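# Move bottle carrier between shelved benches into spill tray

## Task

Pick up the empty bottle carrier from the shelved bench by the door and set it upright on the floor of the spill tray on the shelved bench by the window. The carrier must never touch the floor, or the task fails. The parked cart, pedal bin and stool are free to move. Release the carrier and move the robot away from it at the end. The robot must not fall or finish tilted, or the task fails.

## Robot and tools

ROBOT. A Rainbow Robotics RB-Y1. Its base has two drive wheels and two rear casters. It is 0.66 m long and 0.58 m wide, and its front edge sits 0.10 m ahead of the drive axle. It cannot move sideways. On the base is a folding leg and torso, then a chest carrying a pan/tilt head and two seven-joint arms, each ending in a two-finger gripper. The cameras are head_camera (896x504 px), left_wrist_camera and right_wrist_camera (644x364 px each).

FRAMES. The base frame has its origin on the floor midway between the drive wheels: x forward, y left, z up. The result reports chest, left_hand and right_hand in this frame. A hand point lies midway between its finger pads. The fingers point along the hand's -z axis and close along its x axis. Reported hand positions are approximate, and worse when the arm is stretched far. base_odometry is measured from the base frame as it was at the scene start. It only counts wheel rotation, so wheel slip shows up as travel. Heading runs from -3.142 to 3.142, positive to the left.

execute_actions. "actions" is a list with one action, or empty to just read the state and images. An action can contain these keys:
- "base": exactly one command, and it is an offset from where the base is now. {"translate_m": d} drives d metres, forward positive, range -3 to 3. {"rotate_rad": d} turns on the spot by d radians, left (counter-clockwise seen from above) positive, range -3.2 to 3.2. A base move that would need more than 8.667 s is refused.
- "joints": a single object for the whole robot, keyed by joint name. Each value is an absolute target: radians for joints, metres of opening for the grippers. The ranges are: torso_squat_rad 0 to 1.2 (larger lowers the chest while keeping it level). torso_shift_rad -0.3 to 0.6 (positive pushes the hips forward). torso_pitch_rad -0.2 to 1.4 (positive leans the chest forward). torso_yaw_rad -1.5 to 1.5 (positive turns left). On each arm: shoulder_pitch -2.356 to 2.356 (negative raises the arm forward). left_shoulder_roll_rad 0 to 3.141 and right_shoulder_roll_rad -3.141 to 0 (each value away from 0 lifts that arm outward). shoulder_yaw -2.094 to 2.094. elbow -2.617 to 0.01 (negative bends). forearm_roll -3.141 to 3.141. wrist_pitch -1.57 to 1.919 (negative tips the hand forward). hand_roll -2.705 to 2.705. left_gripper_m and right_gripper_m 0 to 0.1. head_pan_rad -0.523 to 0.523 (positive left, measured from the chest). head_tilt_rad -0.35 to 1.57 (positive looks down). Targets count as reached within ±0.02 rad, or ±0.004 m for grippers. The torso must also respect squat+shift<=1.52, squat-shift+pitch<=1.57, shift+0.5pitch-0.4squat<=0.7 and shift+0.3pitch-0.5squat<=0.39. Otherwise the commanded torso joints stop partway and report off_target.
- "speeds": lowers the top speed for this action only. translate_m 0.05 to 0.4 m/s, rotate_rad 0.1 to 1.509 rad/s. The maximum is the default.
- "min_time_s": 0.1 to 8. Each arm and head motion in the action takes at least this long.
No action may run longer than 15 s. "cameras" lists the images to return: head_camera, left_wrist_camera, right_wrist_camera or "all". Omitting it or passing null also gives all, and [] gives none. An unknown key, unknown camera or out-of-range number rejects the whole call, and nothing moves. A joint or base you leave out of an action may keep pushing toward an earlier target.

Other tools. wait {seconds 0 to 10} lets the scene run and returns the state and images. zoom_image {camera, region [x0,y0,x1,y1]} gives an enlarged crop, at most 504x504 px, of a camera image from the latest result. read_manual returns licence text only. finished_scene {scene: current number} cannot be undone and reports success. The goal must already hold when you call it.

RESULTS. The "pictures" line gives the order of the images. base_status and joint_status report how each motion ended:
- done. For the base this only means the wheels turned far enough.
- off_target: the part stopped short and may still be pushing.
- limit_stop_at_<name>: a built-in limit stopped it. limit_stop_at_own_body means the self-collision guard stopped it before any contact.
- contact_stop: it hit something firm.
- time_out: it ran past 1.5x its expected time plus 1 s (2.5x for the torso).
- stopped_with_arm: the torso halted because an arm hit something.
- not_followed: a safety check blocked an arm's targets. The line "joint command not followed" and a "cause:" line explain why.
A contact_stop or time_out in the torso group, or in either arm's seven joints, halts the whole group, and each part then holds where it stopped. on_its_own describes parts you did not command, and "held at" there is a target, not a measured position. If any call reports a stop, the later robot calls in that same reply are skipped. Between replies the robot keeps holding your last command.

RECOVERY. After a stop, first back the arm away in an action by itself, then move the torso. If both hands grip one object and the torso reports contact_stop as soon as it starts, with nothing in the way, resend every arm joint at its current reading, then repeat the torso command.

CAUTIONS.
- Grip with an opening at least 0.005 m smaller than the object. The gripper will then show off_target, which is expected.
- The base does not stop when it hits furniture. A bent leg can stick out beyond the front edge, and a leg pressing on furniture can push the robot backward without odometry showing it.
- Each arm is rated for 3 kg. Heavy loads held far forward can tip the robot.
- Never let the arms strike or press each other. The collision check does not protect the hands and fingers.
- Torque on an arm joint at its load limit freezes the robot for 10 s. The limits are 61.6 N m for shoulders, 31.6 for elbows and 22 for wrist joints.
- Motors warn at 65 °C (MOTOR HOT) and brake at 80 °C (OVER-TEMPERATURE FAULT, limit_stop_at_motor_heat). After that stop, send your targets again.
- Avoid drops, slams and hard pushes. Loose objects may get nudged now and then.
- Camera calibration values are approximate, and wrist camera poses carry extra error from the joint readings.

Each tool is called after "Call:" as a command line: name --argument value for each argument, lists and objects as JSON in quotes; but a table of rows of numbers goes row by row, as --pt "numbers of a row", without its own name.

## Session

Call:
execute_actions --actions '[]'

Scene clock: 0.00 s.
base_odometry: x=+0.000 y=+0.000 heading=+0.000 (m, m, rad; odometry frame)
base_status: not commanded
joint_positions: torso_squat_rad=+0.350 torso_shift_rad=+0.000 torso_pitch_rad=+0.000 torso_yaw_rad=+0.000 left_shoulder_pitch_rad=+0.014 left_shoulder_roll_rad=+0.026 left_shoulder_yaw_rad=+0.000 left_elbow_rad=-0.253 left_forearm_roll_rad=+0.038 left_wrist_pitch_rad=+0.043 left_hand_roll_rad=-0.037 left_gripper_m=+0.100 right_shoulder_pitch_rad=-0.044 right_shoulder_roll_rad=-0.054 right_shoulder_yaw_rad=-0.018 right_elbow_rad=-0.131 right_forearm_roll_rad=+0.060 right_wrist_pitch_rad=+0.010 right_hand_roll_rad=-0.021 right_gripper_m=+0.099 head_pan_rad=+0.000 head_tilt_rad=+0.400
joint_status: not commanded
chest: x=-0.2283 y=-0.0010 z=+1.2474 quat_wxyz=(+1.000, +0.001, +0.000, +0.000) (m; base frame)
left_hand: x=-0.1251 y=+0.2395 z=+0.5695 quat_wxyz=(+0.995, +0.013, -0.098, +0.002) (m; base frame)
right_hand: x=-0.1346 y=-0.2609 z=+0.5687 quat_wxyz=(+0.996, -0.028, -0.081, +0.019) (m; base frame)
pictures: head_camera, left_wrist_camera, right_wrist_camera
Images, in order (width x height): head_camera 896x504, left_wrist_camera 644x364, right_wrist_camera 644x364.

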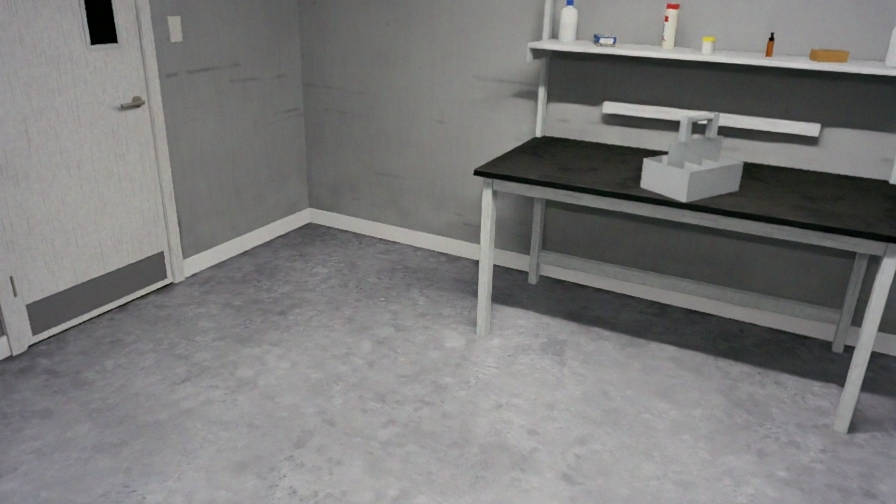

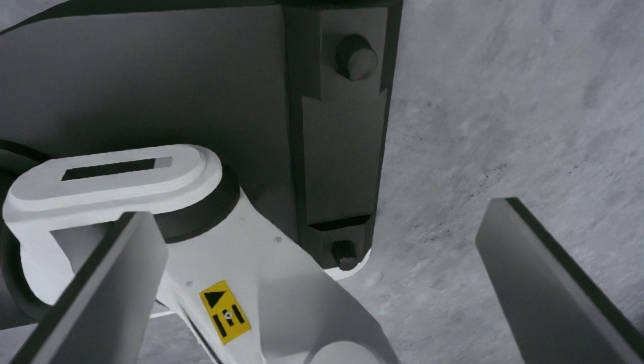

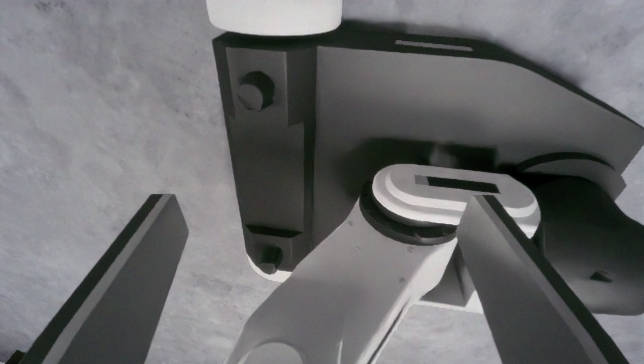

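Call:
zoom_image --camera "head_camera" --region '[580,80,820,220]'

Call:
execute_actions --actions '[{"base":{"rotate_rad":-0.436},"joints":{"head_pan_rad":-0.52,"head_tilt_rad":0.3}}]' --cameras '["head_camera"]'

Call:
execute_actions --actions '[{"base":{"translate_m":1.6},"joints":{"head_pan_rad":0,"head_tilt_rad":0.5}}]' --cameras '["head_camera"]'

Region (580, 80, 820, 220) of head_camera's 896x504 image, scaled by 2.100, with more detail than that image has; it fills the top 294 rows of this view, and the rest is white.

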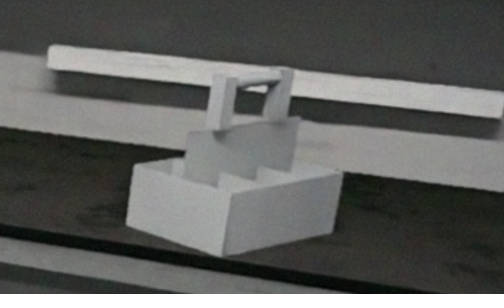

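Scene clock: 22.63 s.
base_odometry: x=+0.000 y=+0.000 heading=-0.436 (m, m, rad; odometry frame)
base_status: done
joint_positions: torso_squat_rad=+0.350 torso_shift_rad=+0.000 torso_pitch_rad=+0.000 torso_yaw_rad=+0.000 left_shoulder_pitch_rad=+0.014 left_shoulder_roll_rad=+0.026 left_shoulder_yaw_rad=+0.000 left_elbow_rad=-0.253 left_forearm_roll_rad=+0.038 left_wrist_pitch_rad=+0.043 left_hand_roll_rad=-0.037 left_gripper_m=+0.100 right_shoulder_pitch_rad=-0.044 right_shoulder_roll_rad=-0.054 right_shoulder_yaw_rad=-0.018 right_elbow_rad=-0.131 right_forearm_roll_rad=+0.060 right_wrist_pitch_rad=+0.010 right_hand_roll_rad=-0.021 right_gripper_m=+0.099 head_pan_rad=-0.520 head_tilt_rad=+0.300
joint_status: all done
chest: x=-0.2283 y=-0.0010 z=+1.2474 quat_wxyz=(+1.000, +0.001, +0.000, +0.000) (m; base frame)
left_hand: x=-0.1251 y=+0.2395 z=+0.5695 quat_wxyz=(+0.995, +0.013, -0.098, +0.002) (m; base frame)
right_hand: x=-0.1346 y=-0.2609 z=+0.5687 quat_wxyz=(+0.996, -0.028, -0.081, +0.019) (m; base frame)
pictures: head_camera
camera_calibration (this result's frames):
head_camera: T_world_to_cam=[[-0.471016, -0.881138, 0.0417204, -0.159536], [-0.251438, 0.0887732, -0.963794, 1.39904], [0.845531, -0.464452, -0.263365, 0.498729], [0, 0, 0, 1]] pos_world=[-0.145064, -0.0331344, 1.48639]
Images, in order (width x height): head_camera 896x504.

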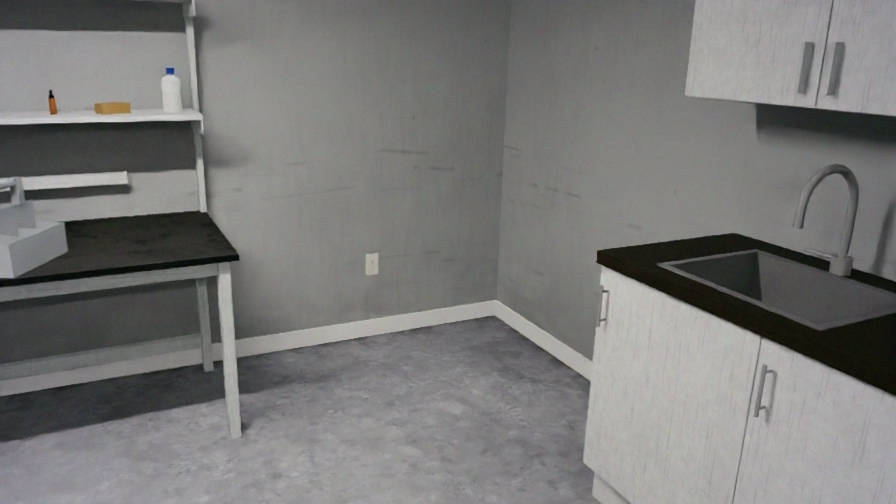

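Scene clock: 28.17 s.
base_odometry: x=+1.450 y=-0.676 heading=-0.436 (m, m, rad; odometry frame)
base_status: done
joint_positions: torso_squat_rad=+0.350 torso_shift_rad=+0.000 torso_pitch_rad=+0.000 torso_yaw_rad=+0.000 left_shoulder_pitch_rad=+0.014 left_shoulder_roll_rad=+0.026 left_shoulder_yaw_rad=+0.000 left_elbow_rad=-0.253 left_forearm_roll_rad=+0.038 left_wrist_pitch_rad=+0.043 left_hand_roll_rad=-0.037 left_gripper_m=+0.100 right_shoulder_pitch_rad=-0.044 right_shoulder_roll_rad=-0.054 right_shoulder_yaw_rad=-0.018 right_elbow_rad=-0.131 right_forearm_roll_rad=+0.060 right_wrist_pitch_rad=+0.010 right_hand_roll_rad=-0.021 right_gripper_m=+0.099 head_pan_rad=+0.000 head_tilt_rad=+0.500
joint_status: all done
chest: x=-0.2283 y=-0.0010 z=+1.2474 quat_wxyz=(+1.000, +0.001, +0.000, +0.000) (m; base frame)
left_hand: x=-0.1250 y=+0.2395 z=+0.5695 quat_wxyz=(+0.995, +0.013, -0.098, +0.002) (m; base frame)
right_hand: x=-0.1345 y=-0.2609 z=+0.5687 quat_wxyz=(+0.996, -0.028, -0.081, +0.019) (m; base frame)
pictures: head_camera
camera_calibration (this result's frames):
head_camera: T_world_to_cam=[[0.03687, -0.998703, 0.035115, -0.0453264], [-0.447921, -0.0479273, -0.892788, 1.25557], [0.893313, 0.0171883, -0.449107, 0.777984], [0, 0, 0, 1]] pos_world=[-0.130916, 0.00153619, 1.47195]
Images, in order (width x height): head_camera 896x504.

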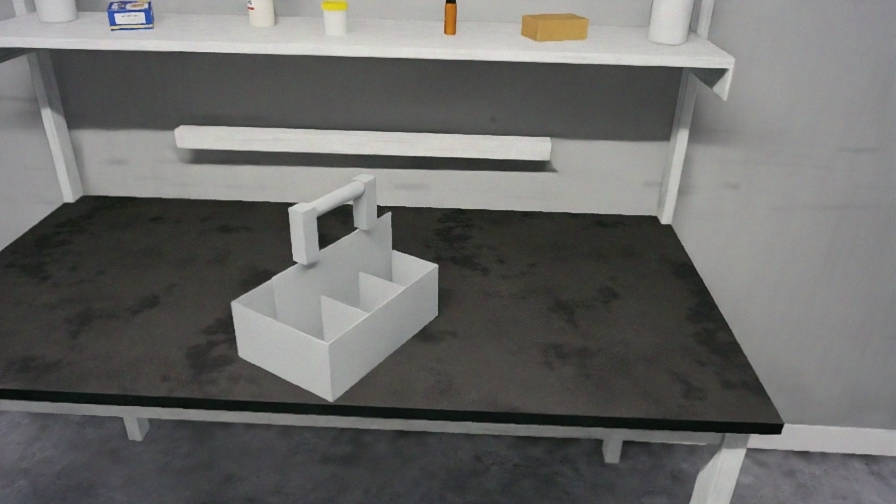

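Call:
execute_actions --actions '[{"joints":{"torso_squat_rad":0,"left_shoulder_pitch_rad":-1.22,"left_shoulder_roll_rad":0.225,"left_shoulder_yaw_rad":0.327,"left_elbow_rad":-0.7,"left_forearm_roll_rad":0,"left_wrist_pitch_rad":1.9,"left_hand_roll_rad":1.04,"head_tilt_rad":0.75}}]' --cameras '[]'

Call:
execute_actions --actions '[{"base":{"translate_m":0.45}}]' --cameras '["head_camera","left_wrist_camera"]'

Scene clock: 81.93 s.
base_odometry: x=+1.450 y=-0.676 heading=-0.436 (m, m, rad; odometry frame)
base_status: not commanded
joint_positions: torso_squat_rad=+0.001 torso_shift_rad=+0.000 torso_pitch_rad=+0.000 torso_yaw_rad=+0.000 left_shoulder_pitch_rad=-1.221 left_shoulder_roll_rad=+0.225 left_shoulder_yaw_rad=+0.327 left_elbow_rad=-0.700 left_forearm_roll_rad=+0.000 left_wrist_pitch_rad=+1.900 left_hand_roll_rad=+1.040 left_gripper_m=+0.100 right_shoulder_pitch_rad=-0.044 right_shoulder_roll_rad=-0.054 right_shoulder_yaw_rad=-0.018 right_elbow_rad=-0.131 right_forearm_roll_rad=+0.060 right_wrist_pitch_rad=+0.010 right_hand_roll_rad=-0.021 right_gripper_m=+0.099 head_pan_rad=+0.000 head_tilt_rad=+0.750
joint_status: all done
chest: x=-0.2284 y=-0.0011 z=+1.2899 quat_wxyz=(+1.000, +0.001, +0.000, +0.000) (m; base frame)
left_hand: x=+0.2924 y=+0.2195 z=+1.1223 quat_wxyz=(+0.868, +0.001, -0.001, +0.497) (m; base frame)
right_hand: x=-0.1346 y=-0.2610 z=+0.6113 quat_wxyz=(+0.996, -0.028, -0.081, +0.019) (m; base frame)
pictures: none
No camera images: the call's "cameras" was empty. Leave "cameras" out to get every camera's image.

Scene clock: 84.40 s.
base_odometry: x=+1.858 y=-0.866 heading=-0.437 (m, m, rad; odometry frame)
base_status: done
joint_positions: torso_squat_rad=+0.000 torso_shift_rad=+0.000 torso_pitch_rad=+0.000 torso_yaw_rad=+0.000 left_shoulder_pitch_rad=-1.220 left_shoulder_roll_rad=+0.225 left_shoulder_yaw_rad=+0.327 left_elbow_rad=-0.700 left_forearm_roll_rad=+0.000 left_wrist_pitch_rad=+1.900 left_hand_roll_rad=+1.040 left_gripper_m=+0.100 right_shoulder_pitch_rad=-0.044 right_shoulder_roll_rad=-0.054 right_shoulder_yaw_rad=-0.018 right_elbow_rad=-0.131 right_forearm_roll_rad=+0.060 right_wrist_pitch_rad=+0.010 right_hand_roll_rad=-0.021 right_gripper_m=+0.099 head_pan_rad=+0.000 head_tilt_rad=+0.750
joint_status: not commanded
chest: x=-0.2284 y=-0.0011 z=+1.2899 quat_wxyz=(+1.000, +0.001, +0.000, +0.000) (m; base frame)
left_hand: x=+0.2924 y=+0.2196 z=+1.1222 quat_wxyz=(+0.868, +0.001, -0.001, +0.497) (m; base frame)
right_hand: x=-0.1346 y=-0.2610 z=+0.6113 quat_wxyz=(+0.996, -0.028, -0.081, +0.019) (m; base frame)
pictures: head_camera, left_wrist_camera
camera_calibration (this result's frames):
head_camera: T_world_to_cam=[[0.0447453, -0.998689, 0.0248634, -0.0300131], [-0.654774, -0.0481153, -0.754292, 1.04445], [0.754499, 0.0174711, -0.656068, 1.07692], [0, 0, 0, 1]] pos_world=[-0.127312, 0.00146529, 1.49509]
left_wrist_camera: T_world_to_cam=[[0.523115, 0.851109, 0.0443236, -0.392153], [0.650478, -0.432323, 0.62448, -0.75976], [0.550663, -0.297843, -0.779782, 0.860047], [0, 0, 0, 1]] pos_world=[0.225753, 0.261462, 1.16249]
Images, in order (width x height): head_camera 896x504, left_wrist_camera 644x364.

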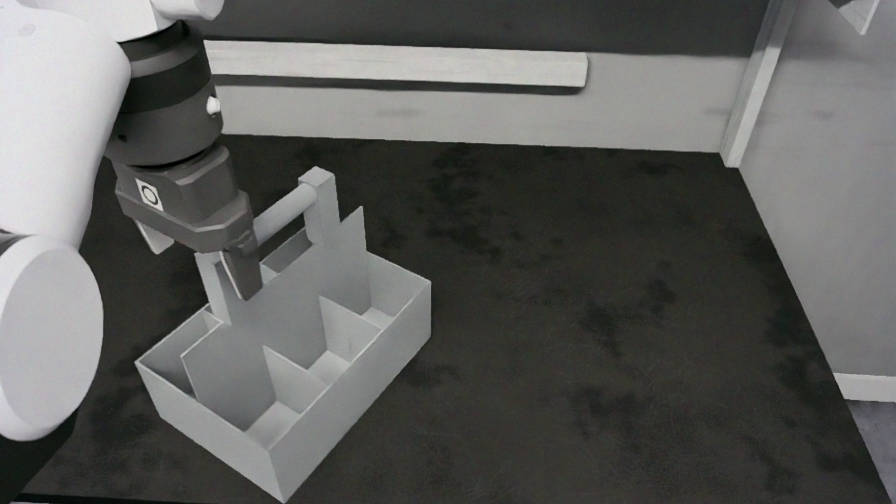

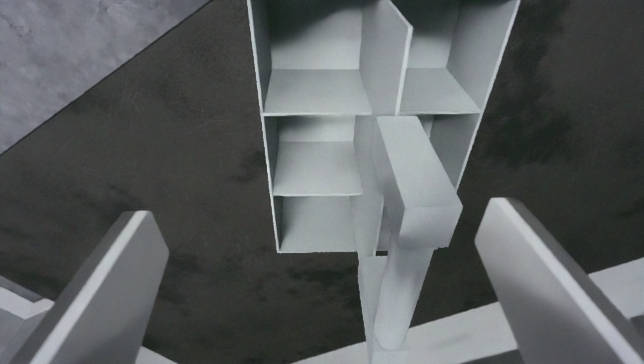

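Call:
execute_actions --actions '[{"base":{"translate_m":0.14},"joints":{"head_tilt_rad":0.9,"head_pan_rad":0.2}}]' --cameras '["head_camera","left_wrist_camera"]'

Scene clock: 98.57 s.
base_odometry: x=+1.985 y=-0.925 heading=-0.437 (m, m, rad; odometry frame)
base_status: done
joint_positions: torso_squat_rad=+0.000 torso_shift_rad=+0.000 torso_pitch_rad=+0.000 torso_yaw_rad=+0.000 left_shoulder_pitch_rad=-1.220 left_shoulder_roll_rad=+0.225 left_shoulder_yaw_rad=+0.327 left_elbow_rad=-0.700 left_forearm_roll_rad=+0.000 left_wrist_pitch_rad=+1.900 left_hand_roll_rad=+1.040 left_gripper_m=+0.100 right_shoulder_pitch_rad=-0.044 right_shoulder_roll_rad=-0.054 right_shoulder_yaw_rad=-0.018 right_elbow_rad=-0.131 right_forearm_roll_rad=+0.060 right_wrist_pitch_rad=+0.010 right_hand_roll_rad=-0.021 right_gripper_m=+0.099 head_pan_rad=+0.200 head_tilt_rad=+0.900
joint_status: all done
chest: x=-0.2284 y=-0.0011 z=+1.2899 quat_wxyz=(+1.000, +0.001, +0.000, +0.000) (m; base frame)
left_hand: x=+0.2924 y=+0.2196 z=+1.1221 quat_wxyz=(+0.868, +0.001, -0.001, +0.497) (m; base frame)
right_hand: x=-0.1345 y=-0.2610 z=+0.6113 quat_wxyz=(+0.996, -0.028, -0.081, +0.019) (m; base frame)
pictures: head_camera, left_wrist_camera
camera_calibration (this result's frames):
head_camera: T_world_to_cam=[[0.245604, -0.969203, 0.0180141, 0.0216936], [-0.735205, -0.198355, -0.648174, 0.869526], [0.631785, 0.14595, -0.761279, 1.20852], [0, 0, 0, 1]] pos_world=[-0.129575, 0.0171156, 1.48324]
left_wrist_camera: T_world_to_cam=[[0.523109, 0.851115, 0.0442861, -0.392104], [0.650524, -0.432314, 0.624438, -0.759699], [0.550614, -0.29784, -0.779818, 0.860093], [0, 0, 0, 1]] pos_world=[0.225737, 0.261466, 1.16247]
Images, in order (width x height): head_camera 896x504, left_wrist_camera 644x364.

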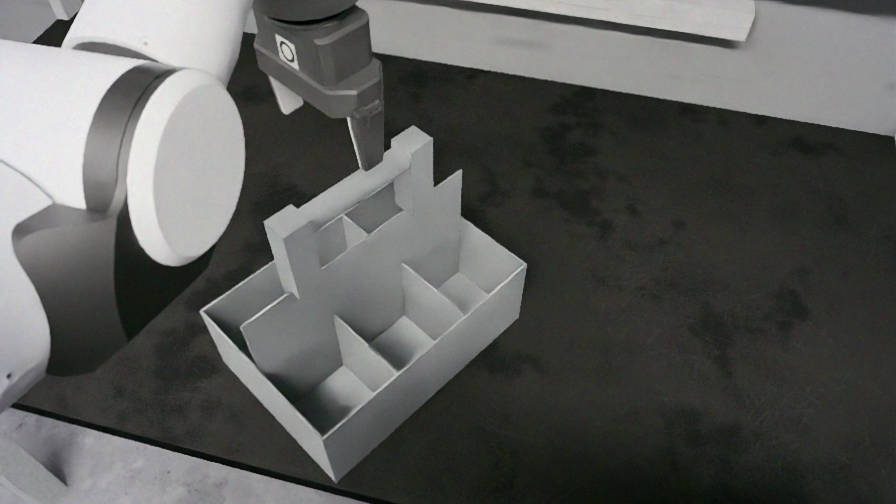

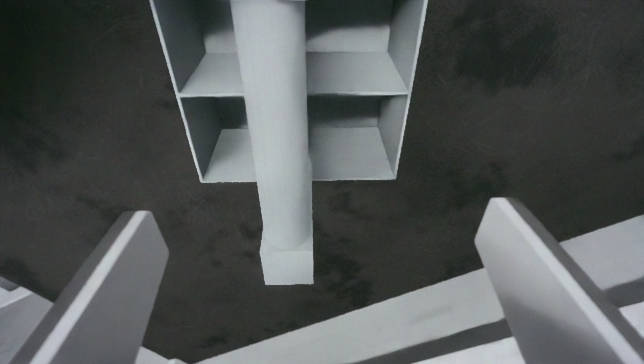

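Call:
execute_actions --actions '[{"joints":{"torso_squat_rad":0.42}}]' --cameras '["head_camera","left_wrist_camera"]'

Scene clock: 107.93 s.
base_odometry: x=+1.985 y=-0.925 heading=-0.437 (m, m, rad; odometry frame)
base_status: not commanded
joint_positions: torso_squat_rad=+0.420 torso_shift_rad=+0.000 torso_pitch_rad=+0.000 torso_yaw_rad=+0.000 left_shoulder_pitch_rad=-1.220 left_shoulder_roll_rad=+0.225 left_shoulder_yaw_rad=+0.327 left_elbow_rad=-0.700 left_forearm_roll_rad=+0.000 left_wrist_pitch_rad=+1.900 left_hand_roll_rad=+1.040 left_gripper_m=+0.100 right_shoulder_pitch_rad=-0.044 right_shoulder_roll_rad=-0.054 right_shoulder_yaw_rad=-0.018 right_elbow_rad=-0.131 right_forearm_roll_rad=+0.060 right_wrist_pitch_rad=+0.010 right_hand_roll_rad=-0.021 right_gripper_m=+0.099 head_pan_rad=+0.200 head_tilt_rad=+0.900
joint_status: all done
chest: x=-0.2284 y=-0.0010 z=+1.2291 quat_wxyz=(+1.000, +0.001, +0.000, +0.000) (m; base frame)
left_hand: x=+0.2923 y=+0.2196 z=+1.0614 quat_wxyz=(+0.868, +0.001, -0.001, +0.497) (m; base frame)
right_hand: x=-0.1345 y=-0.2609 z=+0.5504 quat_wxyz=(+0.996, -0.028, -0.081, +0.019) (m; base frame)
pictures: head_camera, left_wrist_camera
camera_calibration (this result's frames):
head_camera: T_world_to_cam=[[0.245602, -0.969203, 0.0180479, 0.0228092], [-0.735122, -0.198356, -0.648267, 0.830213], [0.631882, 0.145949, -0.761199, 1.16215], [0, 0, 0, 1]] pos_world=[-0.129635, 0.017171, 1.42241]
left_wrist_camera: T_world_to_cam=[[0.5231, 0.851116, 0.0443537, -0.389524], [0.650444, -0.432312, 0.624523, -0.721788], [0.550716, -0.297839, -0.779746, 0.812621], [0, 0, 0, 1]] pos_world=[0.22572, 0.261523, 1.10169]
Images, in order (width x height): head_camera 896x504, left_wrist_camera 644x364.

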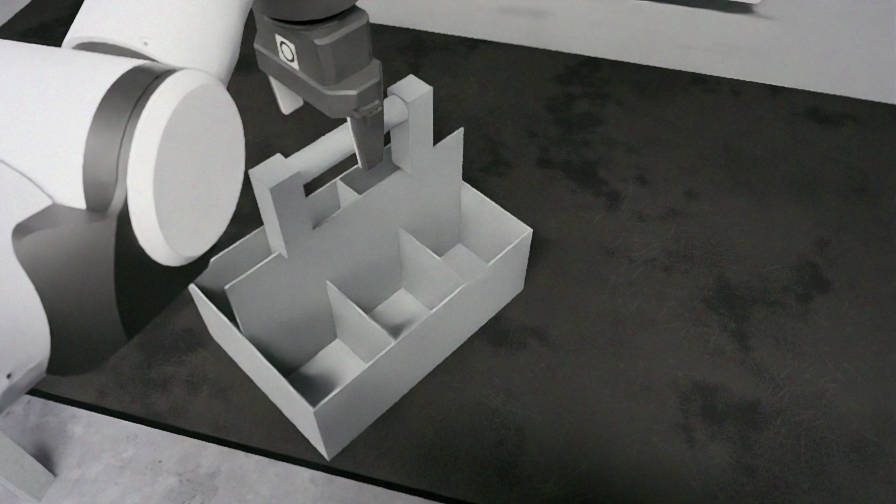

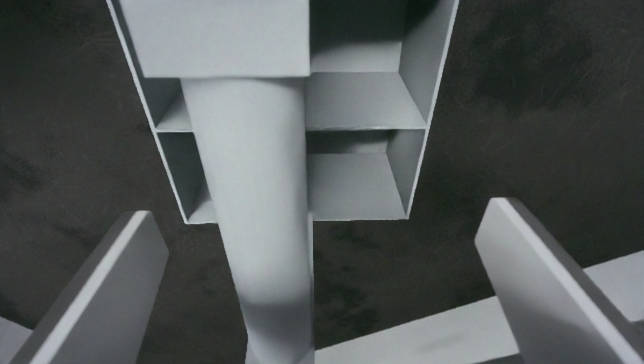

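Call:
execute_actions --actions '[{"joints":{"torso_squat_rad":0.5}}]' --cameras '[]'

Call:
execute_actions --actions '[{"joints":{"left_gripper_m":0.0}}]' --cameras '["head_camera","left_wrist_camera"]'

Scene clock: 119.20 s.
base_odometry: x=+1.985 y=-0.925 heading=-0.437 (m, m, rad; odometry frame)
base_status: not commanded
joint_positions: torso_squat_rad=+0.500 torso_shift_rad=+0.000 torso_pitch_rad=+0.000 torso_yaw_rad=+0.000 left_shoulder_pitch_rad=-1.220 left_shoulder_roll_rad=+0.225 left_shoulder_yaw_rad=+0.327 left_elbow_rad=-0.700 left_forearm_roll_rad=+0.000 left_wrist_pitch_rad=+1.900 left_hand_roll_rad=+1.040 left_gripper_m=+0.100 right_shoulder_pitch_rad=-0.044 right_shoulder_roll_rad=-0.054 right_shoulder_yaw_rad=-0.018 right_elbow_rad=-0.131 right_forearm_roll_rad=+0.060 right_wrist_pitch_rad=+0.010 right_hand_roll_rad=-0.021 right_gripper_m=+0.099 head_pan_rad=+0.200 head_tilt_rad=+0.900
joint_status: all done
chest: x=-0.2284 y=-0.0010 z=+1.2042 quat_wxyz=(+1.000, +0.001, +0.000, +0.000) (m; base frame)
left_hand: x=+0.2923 y=+0.2196 z=+1.0365 quat_wxyz=(+0.868, +0.001, -0.001, +0.497) (m; base frame)
right_hand: x=-0.1344 y=-0.2609 z=+0.5256 quat_wxyz=(+0.996, -0.028, -0.081, +0.019) (m; base frame)
pictures: none
No camera images: the call's "cameras" was empty. Leave "cameras" out to get every camera's image.

Scene clock: 120.67 s.
base_odometry: x=+1.985 y=-0.925 heading=-0.437 (m, m, rad; odometry frame)
base_status: not commanded
joint_positions: torso_squat_rad=+0.500 torso_shift_rad=+0.000 torso_pitch_rad=+0.000 torso_yaw_rad=+0.000 left_shoulder_pitch_rad=-1.220 left_shoulder_roll_rad=+0.225 left_shoulder_yaw_rad=+0.327 left_elbow_rad=-0.700 left_forearm_roll_rad=+0.000 left_wrist_pitch_rad=+1.900 left_hand_roll_rad=+1.040 left_gripper_m=+0.025 right_shoulder_pitch_rad=-0.044 right_shoulder_roll_rad=-0.054 right_shoulder_yaw_rad=-0.018 right_elbow_rad=-0.131 right_forearm_roll_rad=+0.060 right_wrist_pitch_rad=+0.010 right_hand_roll_rad=-0.021 right_gripper_m=+0.099 head_pan_rad=+0.200 head_tilt_rad=+0.900
joint_status: left_gripper_m off_target (ended at +0.025, target +0.000)
chest: x=-0.2284 y=-0.0010 z=+1.2042 quat_wxyz=(+1.000, +0.001, +0.000, +0.000) (m; base frame)
left_hand: x=+0.2923 y=+0.2196 z=+1.0365 quat_wxyz=(+0.868, +0.001, -0.001, +0.497) (m; base frame)
right_hand: x=-0.1344 y=-0.2609 z=+0.5256 quat_wxyz=(+0.996, -0.028, -0.081, +0.019) (m; base frame)
pictures: head_camera, left_wrist_camera
camera_calibration (this result's frames):
head_camera: T_world_to_cam=[[0.245602, -0.969203, 0.0180458, 0.0232784], [-0.73513, -0.198357, -0.648258, 0.814103], [0.631873, 0.145948, -0.761207, 1.14322], [0, 0, 0, 1]] pos_world=[-0.129618, 0.0171936, 1.39756]
left_wrist_camera: T_world_to_cam=[[0.523099, 0.851119, 0.0443061, -0.38839], [0.650494, -0.432302, 0.624478, -0.706206], [0.550659, -0.297843, -0.779785, 0.793282], [0, 0, 0, 1]] pos_world=[0.225722, 0.261545, 1.07681]
Images, in order (width x height): head_camera 896x504, left_wrist_camera 644x364.

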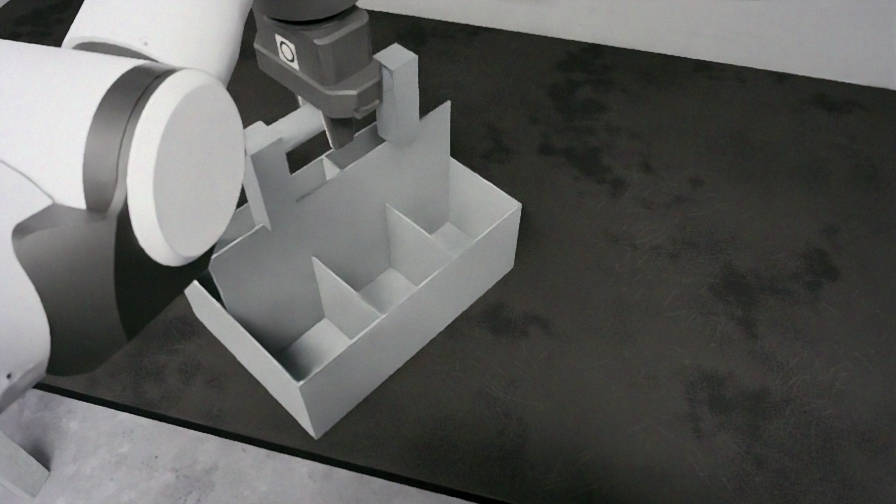

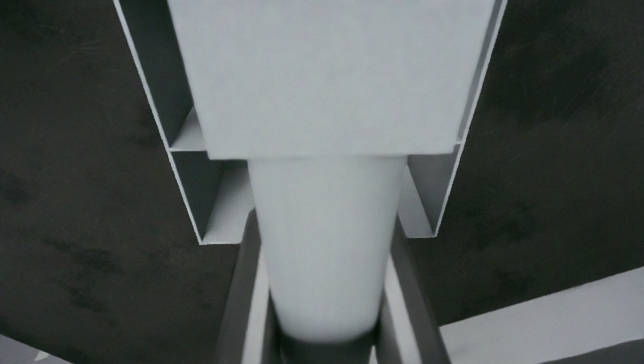

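Lift, back off, turn.

Call:
execute_actions --actions '[{"joints":{"torso_squat_rad":0}}]' --cameras '["head_camera"]'

Call:
execute_actions --actions '[{"base":{"translate_m":-0.7},"joints":{"head_tilt_rad":0.35,"head_pan_rad":0.52}}]' --cameras '[]'

Call:
execute_actions --actions '[{"base":{"rotate_rad":1.6},"speeds":{"rotate_rad":0.8}}]' --cameras '["head_camera"]'

Scene clock: 133.13 s.
base_odometry: x=+1.985 y=-0.925 heading=-0.437 (m, m, rad; odometry frame)
base_status: not commanded
joint_positions: torso_squat_rad=+0.000 torso_shift_rad=+0.000 torso_pitch_rad=+0.000 torso_yaw_rad=+0.000 left_shoulder_pitch_rad=-1.220 left_shoulder_roll_rad=+0.225 left_shoulder_yaw_rad=+0.327 left_elbow_rad=-0.700 left_forearm_roll_rad=+0.000 left_wrist_pitch_rad=+1.900 left_hand_roll_rad=+1.040 left_gripper_m=+0.025 right_shoulder_pitch_rad=-0.044 right_shoulder_roll_rad=-0.054 right_shoulder_yaw_rad=-0.018 right_elbow_rad=-0.131 right_forearm_roll_rad=+0.060 right_wrist_pitch_rad=+0.010 right_hand_roll_rad=-0.021 right_gripper_m=+0.099 head_pan_rad=+0.200 head_tilt_rad=+0.900
joint_status: all done
chest: x=-0.2283 y=-0.0011 z=+1.2899 quat_wxyz=(+1.000, +0.001, +0.000, +0.000) (m; base frame)
left_hand: x=+0.2923 y=+0.2196 z=+1.1218 quat_wxyz=(+0.868, +0.001, +0.000, +0.497) (m; base frame)
right_hand: x=-0.1345 y=-0.2610 z=+0.6113 quat_wxyz=(+0.996, -0.028, -0.081, +0.019) (m; base frame)
pictures: head_camera
camera_calibration (this result's frames):
head_camera: T_world_to_cam=[[0.245608, -0.969203, 0.0179684, 0.0217282], [-0.735337, -0.198358, -0.648023, 0.869376], [0.63163, 0.145947, -0.761408, 1.20859], [0, 0, 0, 1]] pos_world=[-0.129436, 0.0171158, 1.48322]
Images, in order (width x height): head_camera 896x504.

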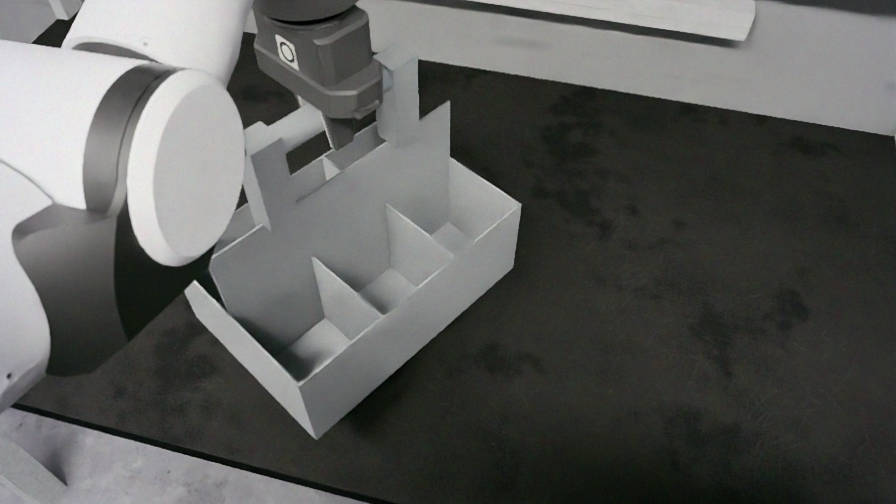

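Scene clock: 136.47 s.
base_odometry: x=+1.351 y=-0.629 heading=-0.438 (m, m, rad; odometry frame)
base_status: done
joint_positions: torso_squat_rad=+0.000 torso_shift_rad=+0.000 torso_pitch_rad=+0.000 torso_yaw_rad=+0.000 left_shoulder_pitch_rad=-1.220 left_shoulder_roll_rad=+0.225 left_shoulder_yaw_rad=+0.327 left_elbow_rad=-0.700 left_forearm_roll_rad=+0.000 left_wrist_pitch_rad=+1.900 left_hand_roll_rad=+1.040 left_gripper_m=+0.025 right_shoulder_pitch_rad=-0.044 right_shoulder_roll_rad=-0.054 right_shoulder_yaw_rad=-0.018 right_elbow_rad=-0.131 right_forearm_roll_rad=+0.060 right_wrist_pitch_rad=+0.010 right_hand_roll_rad=-0.021 right_gripper_m=+0.099 head_pan_rad=+0.520 head_tilt_rad=+0.350
joint_status: all done
chest: x=-0.2283 y=-0.0010 z=+1.2899 quat_wxyz=(+1.000, +0.001, +0.000, +0.000) (m; base frame)
left_hand: x=+0.2922 y=+0.2196 z=+1.1219 quat_wxyz=(+0.868, +0.001, +0.000, +0.497) (m; base frame)
right_hand: x=-0.1347 y=-0.2610 z=+0.6113 quat_wxyz=(+0.996, -0.028, -0.081, +0.019) (m; base frame)
pictures: none
No camera images: the call's "cameras" was empty. Leave "cameras" out to get every camera's image.

Scene clock: 140.40 s.
base_odometry: x=+1.351 y=-0.629 heading=+1.161 (m, m, rad; odometry frame)
base_status: done
joint_positions: torso_squat_rad=+0.000 torso_shift_rad=+0.000 torso_pitch_rad=+0.000 torso_yaw_rad=+0.000 left_shoulder_pitch_rad=-1.220 left_shoulder_roll_rad=+0.225 left_shoulder_yaw_rad=+0.327 left_elbow_rad=-0.700 left_forearm_roll_rad=+0.000 left_wrist_pitch_rad=+1.900 left_hand_roll_rad=+1.040 left_gripper_m=+0.025 right_shoulder_pitch_rad=-0.044 right_shoulder_roll_rad=-0.054 right_shoulder_yaw_rad=-0.018 right_elbow_rad=-0.131 right_forearm_roll_rad=+0.060 right_wrist_pitch_rad=+0.010 right_hand_roll_rad=-0.021 right_gripper_m=+0.099 head_pan_rad=+0.520 head_tilt_rad=+0.350
joint_status: not commanded
chest: x=-0.2284 y=-0.0010 z=+1.2899 quat_wxyz=(+1.000, +0.001, +0.000, +0.000) (m; base frame)
left_hand: x=+0.2922 y=+0.2196 z=+1.1218 quat_wxyz=(+0.868, +0.001, +0.000, +0.497) (m; base frame)
right_hand: x=-0.1347 y=-0.2610 z=+0.6113 quat_wxyz=(+0.996, -0.028, -0.081, +0.019) (m; base frame)
pictures: head_camera
camera_calibration (this result's frames):
head_camera: T_world_to_cam=[[0.523126, -0.851293, 0.0404953, 0.0456829], [-0.244156, -0.195221, -0.949883, 1.42045], [0.816534, 0.487021, -0.309973, 0.574638], [0, 0, 0, 1]] pos_world=[-0.146298, 0.0363301, 1.52553]
Images, in order (width x height): head_camera 896x504.

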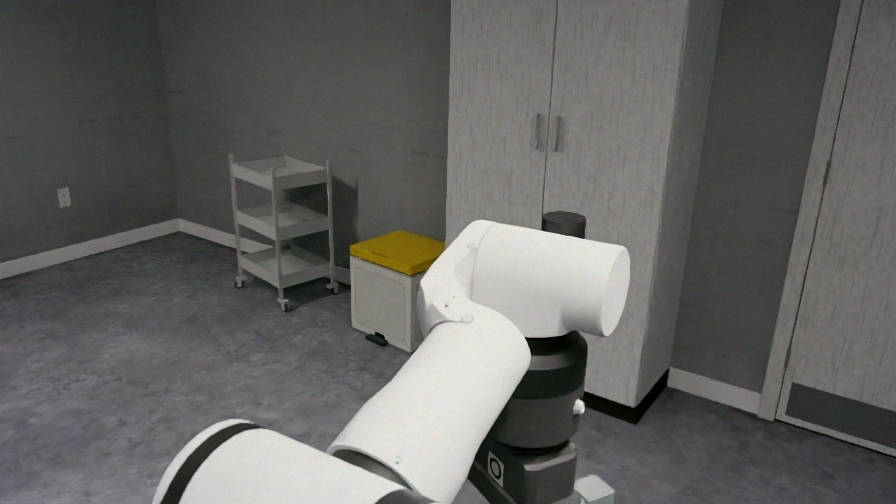

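Call:
execute_actions --actions '[{"base":{"rotate_rad":1.54},"speeds":{"rotate_rad":0.8},"joints":{"head_pan_rad":0,"left_hand_roll_rad":0}}]' --cameras '["head_camera"]'

Scene clock: 151.63 s.
base_odometry: x=+1.351 y=-0.629 heading=+2.701 (m, m, rad; odometry frame)
base_status: done
joint_positions: torso_squat_rad=+0.000 torso_shift_rad=+0.000 torso_pitch_rad=+0.000 torso_yaw_rad=+0.000 left_shoulder_pitch_rad=-1.220 left_shoulder_roll_rad=+0.225 left_shoulder_yaw_rad=+0.327 left_elbow_rad=-0.700 left_forearm_roll_rad=+0.000 left_wrist_pitch_rad=+1.900 left_hand_roll_rad=+0.000 left_gripper_m=+0.025 right_shoulder_pitch_rad=-0.044 right_shoulder_roll_rad=-0.054 right_shoulder_yaw_rad=-0.018 right_elbow_rad=-0.131 right_forearm_roll_rad=+0.060 right_wrist_pitch_rad=+0.010 right_hand_roll_rad=-0.021 right_gripper_m=+0.099 head_pan_rad=+0.000 head_tilt_rad=+0.350
joint_status: all done
chest: x=-0.2284 y=-0.0010 z=+1.2899 quat_wxyz=(+1.000, +0.001, +0.000, +0.000) (m; base frame)
left_hand: x=+0.2922 y=+0.2196 z=+1.1218 quat_wxyz=(+1.000, +0.001, +0.000, +0.000) (m; base frame)
right_hand: x=-0.1347 y=-0.2610 z=+0.6113 quat_wxyz=(+0.996, -0.028, -0.081, +0.019) (m; base frame)
pictures: head_camera
camera_calibration (this result's frames):
head_camera: T_world_to_cam=[[0.0311376, -0.998707, 0.0401846, -0.0555956], [-0.309465, -0.0478614, -0.949706, 1.4069], [0.950401, 0.0171358, -0.310555, 0.602535], [0, 0, 0, 1]] pos_world=[-0.135534, 0.00148735, 1.52549]
Images, in order (width x height): head_camera 896x504.

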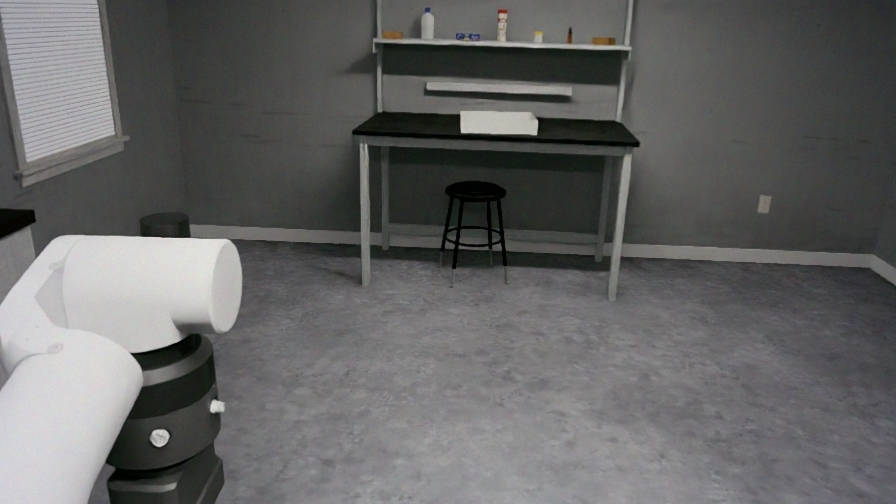

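Call:
execute_actions --actions '[{"base":{"rotate_rad":-0.165}}]' --cameras '[]'

Call:
execute_actions --actions '[{"base":{"translate_m":2.65}}]' --cameras '[]'

Call:
execute_actions --actions '[{"base":{"rotate_rad":0.15},"joints":{"head_tilt_rad":0.5,"torso_yaw_rad":0.5,"head_pan_rad":-0.4}}]' --cameras '["head_camera"]'

Scene clock: 179.37 s.
base_odometry: x=+1.350 y=-0.629 heading=+2.536 (m, m, rad; odometry frame)
base_status: done
joint_positions: torso_squat_rad=+0.000 torso_shift_rad=+0.000 torso_pitch_rad=+0.000 torso_yaw_rad=+0.000 left_shoulder_pitch_rad=-1.220 left_shoulder_roll_rad=+0.225 left_shoulder_yaw_rad=+0.327 left_elbow_rad=-0.700 left_forearm_roll_rad=+0.000 left_wrist_pitch_rad=+1.900 left_hand_roll_rad=+0.000 left_gripper_m=+0.025 right_shoulder_pitch_rad=-0.044 right_shoulder_roll_rad=-0.054 right_shoulder_yaw_rad=-0.018 right_elbow_rad=-0.131 right_forearm_roll_rad=+0.060 right_wrist_pitch_rad=+0.010 right_hand_roll_rad=-0.021 right_gripper_m=+0.099 head_pan_rad=+0.000 head_tilt_rad=+0.350
joint_status: not commanded
chest: x=-0.2284 y=-0.0010 z=+1.2899 quat_wxyz=(+1.000, +0.001, +0.000, +0.000) (m; base frame)
left_hand: x=+0.2922 y=+0.2196 z=+1.1218 quat_wxyz=(+1.000, +0.001, +0.000, +0.000) (m; base frame)
right_hand: x=-0.1347 y=-0.2610 z=+0.6113 quat_wxyz=(+0.996, -0.028, -0.081, +0.019) (m; base frame)
pictures: none
No camera images: the call's "cameras" was empty. Leave "cameras" out to get every camera's image.

Scene clock: 187.37 s.
base_odometry: x=-0.830 y=+0.877 heading=+2.538 (m, m, rad; odometry frame)
base_status: done
joint_positions: torso_squat_rad=+0.000 torso_shift_rad=+0.000 torso_pitch_rad=+0.000 torso_yaw_rad=+0.000 left_shoulder_pitch_rad=-1.220 left_shoulder_roll_rad=+0.225 left_shoulder_yaw_rad=+0.327 left_elbow_rad=-0.700 left_forearm_roll_rad=+0.000 left_wrist_pitch_rad=+1.900 left_hand_roll_rad=+0.000 left_gripper_m=+0.025 right_shoulder_pitch_rad=-0.044 right_shoulder_roll_rad=-0.054 right_shoulder_yaw_rad=-0.018 right_elbow_rad=-0.131 right_forearm_roll_rad=+0.060 right_wrist_pitch_rad=+0.010 right_hand_roll_rad=-0.021 right_gripper_m=+0.099 head_pan_rad=+0.000 head_tilt_rad=+0.350
joint_status: not commanded
chest: x=-0.2283 y=-0.0010 z=+1.2899 quat_wxyz=(+1.000, +0.001, +0.000, +0.000) (m; base frame)
left_hand: x=+0.2923 y=+0.2196 z=+1.1218 quat_wxyz=(+1.000, +0.001, +0.000, +0.000) (m; base frame)
right_hand: x=-0.1346 y=-0.2610 z=+0.6113 quat_wxyz=(+0.996, -0.028, -0.081, +0.019) (m; base frame)
pictures: none
No camera images: the call's "cameras" was empty. Leave "cameras" out to get every camera's image.

Scene clock: 188.97 s.
base_odometry: x=-0.830 y=+0.877 heading=+2.687 (m, m, rad; odometry frame)
base_status: done
joint_positions: torso_squat_rad=+0.000 torso_shift_rad=+0.000 torso_pitch_rad=+0.000 torso_yaw_rad=+0.500 left_shoulder_pitch_rad=-1.220 left_shoulder_roll_rad=+0.225 left_shoulder_yaw_rad=+0.327 left_elbow_rad=-0.700 left_forearm_roll_rad=+0.000 left_wrist_pitch_rad=+1.900 left_hand_roll_rad=+0.000 left_gripper_m=+0.025 right_shoulder_pitch_rad=-0.044 right_shoulder_roll_rad=-0.054 right_shoulder_yaw_rad=-0.018 right_elbow_rad=-0.131 right_forearm_roll_rad=+0.060 right_wrist_pitch_rad=+0.010 right_hand_roll_rad=-0.021 right_gripper_m=+0.099 head_pan_rad=-0.400 head_tilt_rad=+0.500
joint_status: all done
chest: x=-0.2283 y=-0.0010 z=+1.2899 quat_wxyz=(+0.969, +0.001, +0.000, +0.247) (m; base frame)
left_hand: x=+0.1230 y=+0.4422 z=+1.1220 quat_wxyz=(+0.969, +0.001, +0.000, +0.248) (m; base frame)
right_hand: x=-0.0211 y=-0.1842 z=+0.6114 quat_wxyz=(+0.960, -0.007, -0.086, +0.265) (m; base frame)
pictures: head_camera
camera_calibration (this result's frames):
head_camera: T_world_to_cam=[[0.136212, -0.990056, 0.0351603, -0.0156013], [-0.440793, -0.0923526, -0.892845, 1.29485], [0.887213, 0.106118, -0.44899, 0.797067], [0, 0, 0, 1]] pos_world=[-0.134284, 0.0195529, 1.51452]
Images, in order (width x height): head_camera 896x504.

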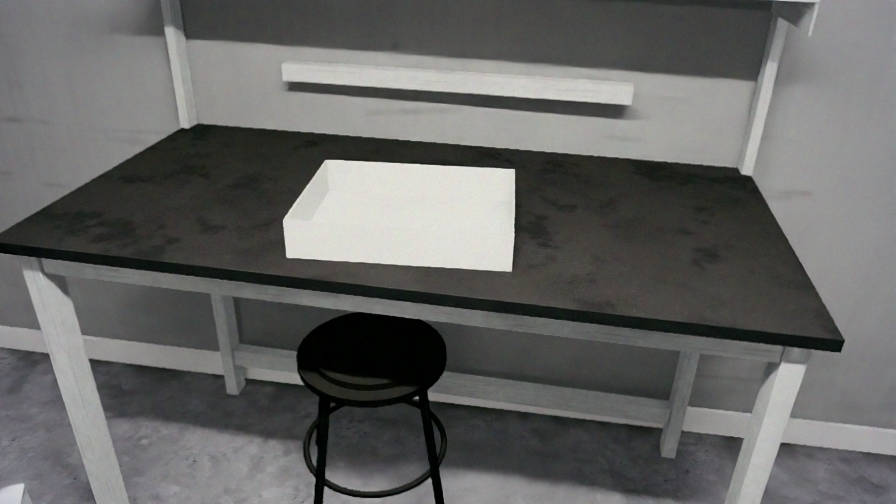

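Call:
execute_actions --actions '[{"base":{"rotate_rad":0.035},"joints":{"head_tilt_rad":0.7,"torso_yaw_rad":0,"head_pan_rad":0.2,"torso_shift_rad":0.15,"torso_pitch_rad":0.1,"left_shoulder_pitch_rad":-1.977,"left_shoulder_roll_rad":0.492,"left_shoulder_yaw_rad":0.32,"left_elbow_rad":0,"left_hand_roll_rad":0.04},"min_time_s":2}]' --cameras '[]'

Call:
execute_actions --actions '[{"base":{"translate_m":0.42}}]' --cameras '["head_camera","left_wrist_camera"]'

Scene clock: 221.03 s.
base_odometry: x=-0.830 y=+0.878 heading=+2.722 (m, m, rad; odometry frame)
base_status: done
joint_positions: torso_squat_rad=+0.000 torso_shift_rad=+0.150 torso_pitch_rad=+0.100 torso_yaw_rad=+0.000 left_shoulder_pitch_rad=-1.977 left_shoulder_roll_rad=+0.492 left_shoulder_yaw_rad=+0.320 left_elbow_rad=+0.000 left_forearm_roll_rad=+0.000 left_wrist_pitch_rad=+1.900 left_hand_roll_rad=+0.040 left_gripper_m=+0.025 right_shoulder_pitch_rad=-0.044 right_shoulder_roll_rad=-0.054 right_shoulder_yaw_rad=-0.018 right_elbow_rad=-0.131 right_forearm_roll_rad=+0.060 right_wrist_pitch_rad=+0.010 right_hand_roll_rad=-0.021 right_gripper_m=+0.099 head_pan_rad=+0.200 head_tilt_rad=+0.700
joint_status: all done
chest: x=-0.0925 y=-0.0010 z=+1.2805 quat_wxyz=(+0.999, +0.001, +0.050, +0.000) (m; base frame)
left_hand: x=+0.4190 y=+0.2188 z=+1.3017 quat_wxyz=(+1.000, +0.000, +0.000, +0.020) (m; base frame)
right_hand: x=-0.0672 y=-0.2610 z=+0.5959 quat_wxyz=(+0.999, -0.027, -0.031, +0.020) (m; base frame)
pictures: none
No camera images: the call's "cameras" was empty. Leave "cameras" out to get every camera's image.

Scene clock: 223.43 s.
base_odometry: x=-1.214 y=+1.049 heading=+2.722 (m, m, rad; odometry frame)
base_status: done
joint_positions: torso_squat_rad=+0.000 torso_shift_rad=+0.150 torso_pitch_rad=+0.100 torso_yaw_rad=+0.000 left_shoulder_pitch_rad=-1.977 left_shoulder_roll_rad=+0.492 left_shoulder_yaw_rad=+0.320 left_elbow_rad=+0.000 left_forearm_roll_rad=+0.000 left_wrist_pitch_rad=+1.900 left_hand_roll_rad=+0.040 left_gripper_m=+0.025 right_shoulder_pitch_rad=-0.044 right_shoulder_roll_rad=-0.054 right_shoulder_yaw_rad=-0.018 right_elbow_rad=-0.131 right_forearm_roll_rad=+0.060 right_wrist_pitch_rad=+0.010 right_hand_roll_rad=-0.021 right_gripper_m=+0.099 head_pan_rad=+0.200 head_tilt_rad=+0.700
joint_status: not commanded
chest: x=-0.0925 y=-0.0010 z=+1.2805 quat_wxyz=(+0.999, +0.001, +0.050, +0.000) (m; base frame)
left_hand: x=+0.4190 y=+0.2188 z=+1.3018 quat_wxyz=(+1.000, +0.000, +0.000, +0.020) (m; base frame)
right_hand: x=-0.0672 y=-0.2610 z=+0.5959 quat_wxyz=(+0.999, -0.027, -0.031, +0.020) (m; base frame)
pictures: head_camera, left_wrist_camera
camera_calibration (this result's frames):
head_camera: T_world_to_cam=[[0.242143, -0.970236, 0.00297098, 0.00573754], [-0.670017, -0.16943, -0.722752, 1.08944], [0.701744, 0.173019, -0.691101, 1.00035], [0, 0, 0, 1]] pos_world=[0.0265666, 0.0170718, 1.47873]
left_wrist_camera: T_world_to_cam=[[0.998925, 0.0188777, 0.0423272, -0.480335], [-0.0117026, -0.780951, 0.624482, -0.600895], [0.0448442, -0.624307, -0.779891, 1.21363], [0, 0, 0, 1]] pos_world=[0.418363, 0.297473, 1.34208]
Images, in order (width x height): head_camera 896x504, left_wrist_camera 644x364.

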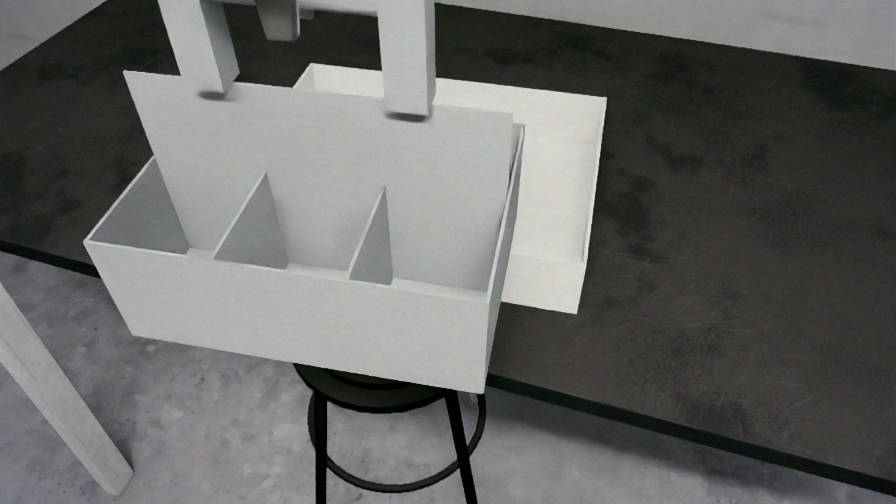

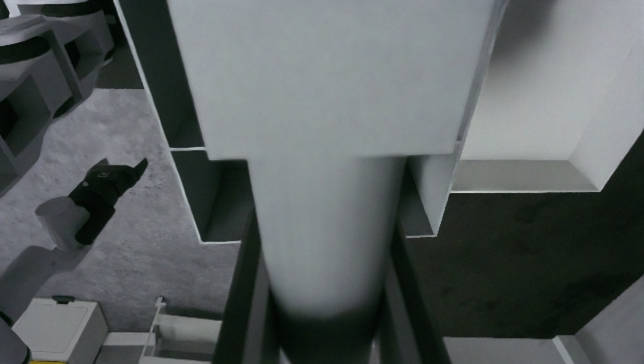

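Call:
execute_actions --actions '[{"base":{"translate_m":0.245},"speeds":{"translate_m":0.15},"joints":{"head_tilt_rad":0.85}}]' --cameras '["head_camera","left_wrist_camera"]'

Scene clock: 238.13 s.
base_odometry: x=-1.438 y=+1.148 heading=+2.722 (m, m, rad; odometry frame)
base_status: done
joint_positions: torso_squat_rad=+0.000 torso_shift_rad=+0.150 torso_pitch_rad=+0.100 torso_yaw_rad=+0.000 left_shoulder_pitch_rad=-1.977 left_shoulder_roll_rad=+0.492 left_shoulder_yaw_rad=+0.320 left_elbow_rad=+0.000 left_forearm_roll_rad=+0.000 left_wrist_pitch_rad=+1.900 left_hand_roll_rad=+0.040 left_gripper_m=+0.025 right_shoulder_pitch_rad=-0.044 right_shoulder_roll_rad=-0.054 right_shoulder_yaw_rad=-0.018 right_elbow_rad=-0.131 right_forearm_roll_rad=+0.060 right_wrist_pitch_rad=+0.010 right_hand_roll_rad=-0.021 right_gripper_m=+0.099 head_pan_rad=+0.200 head_tilt_rad=+0.850
joint_status: all done
chest: x=-0.0925 y=-0.0010 z=+1.2805 quat_wxyz=(+0.999, +0.001, +0.050, +0.000) (m; base frame)
left_hand: x=+0.4189 y=+0.2188 z=+1.3018 quat_wxyz=(+1.000, +0.000, +0.000, +0.020) (m; base frame)
right_hand: x=-0.0672 y=-0.2610 z=+0.5959 quat_wxyz=(+0.999, -0.027, -0.031, +0.020) (m; base frame)
pictures: head_camera, left_wrist_camera
camera_calibration (this result's frames):
head_camera: T_world_to_cam=[[0.24514, -0.969479, -0.00411517, 0.0163634], [-0.767682, -0.191518, -0.611543, 0.920165], [0.59209, 0.153073, -0.791201, 1.14268], [0, 0, 0, 1]] pos_world=[0.0258144, 0.0171795, 1.46688]
left_wrist_camera: T_world_to_cam=[[0.998924, 0.0188853, 0.042353, -0.480356], [-0.0117128, -0.780951, 0.624482, -0.600902], [0.0448691, -0.624307, -0.77989, 1.21363], [0, 0, 0, 1]] pos_world=[0.418347, 0.297474, 1.34209]
Images, in order (width x height): head_camera 896x504, left_wrist_camera 644x364.

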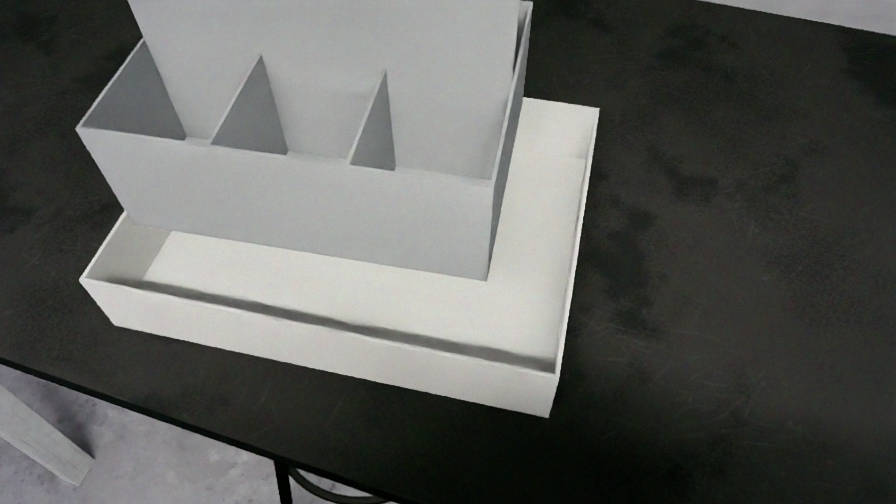

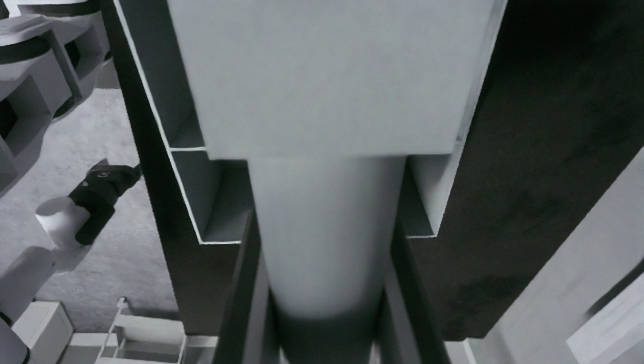

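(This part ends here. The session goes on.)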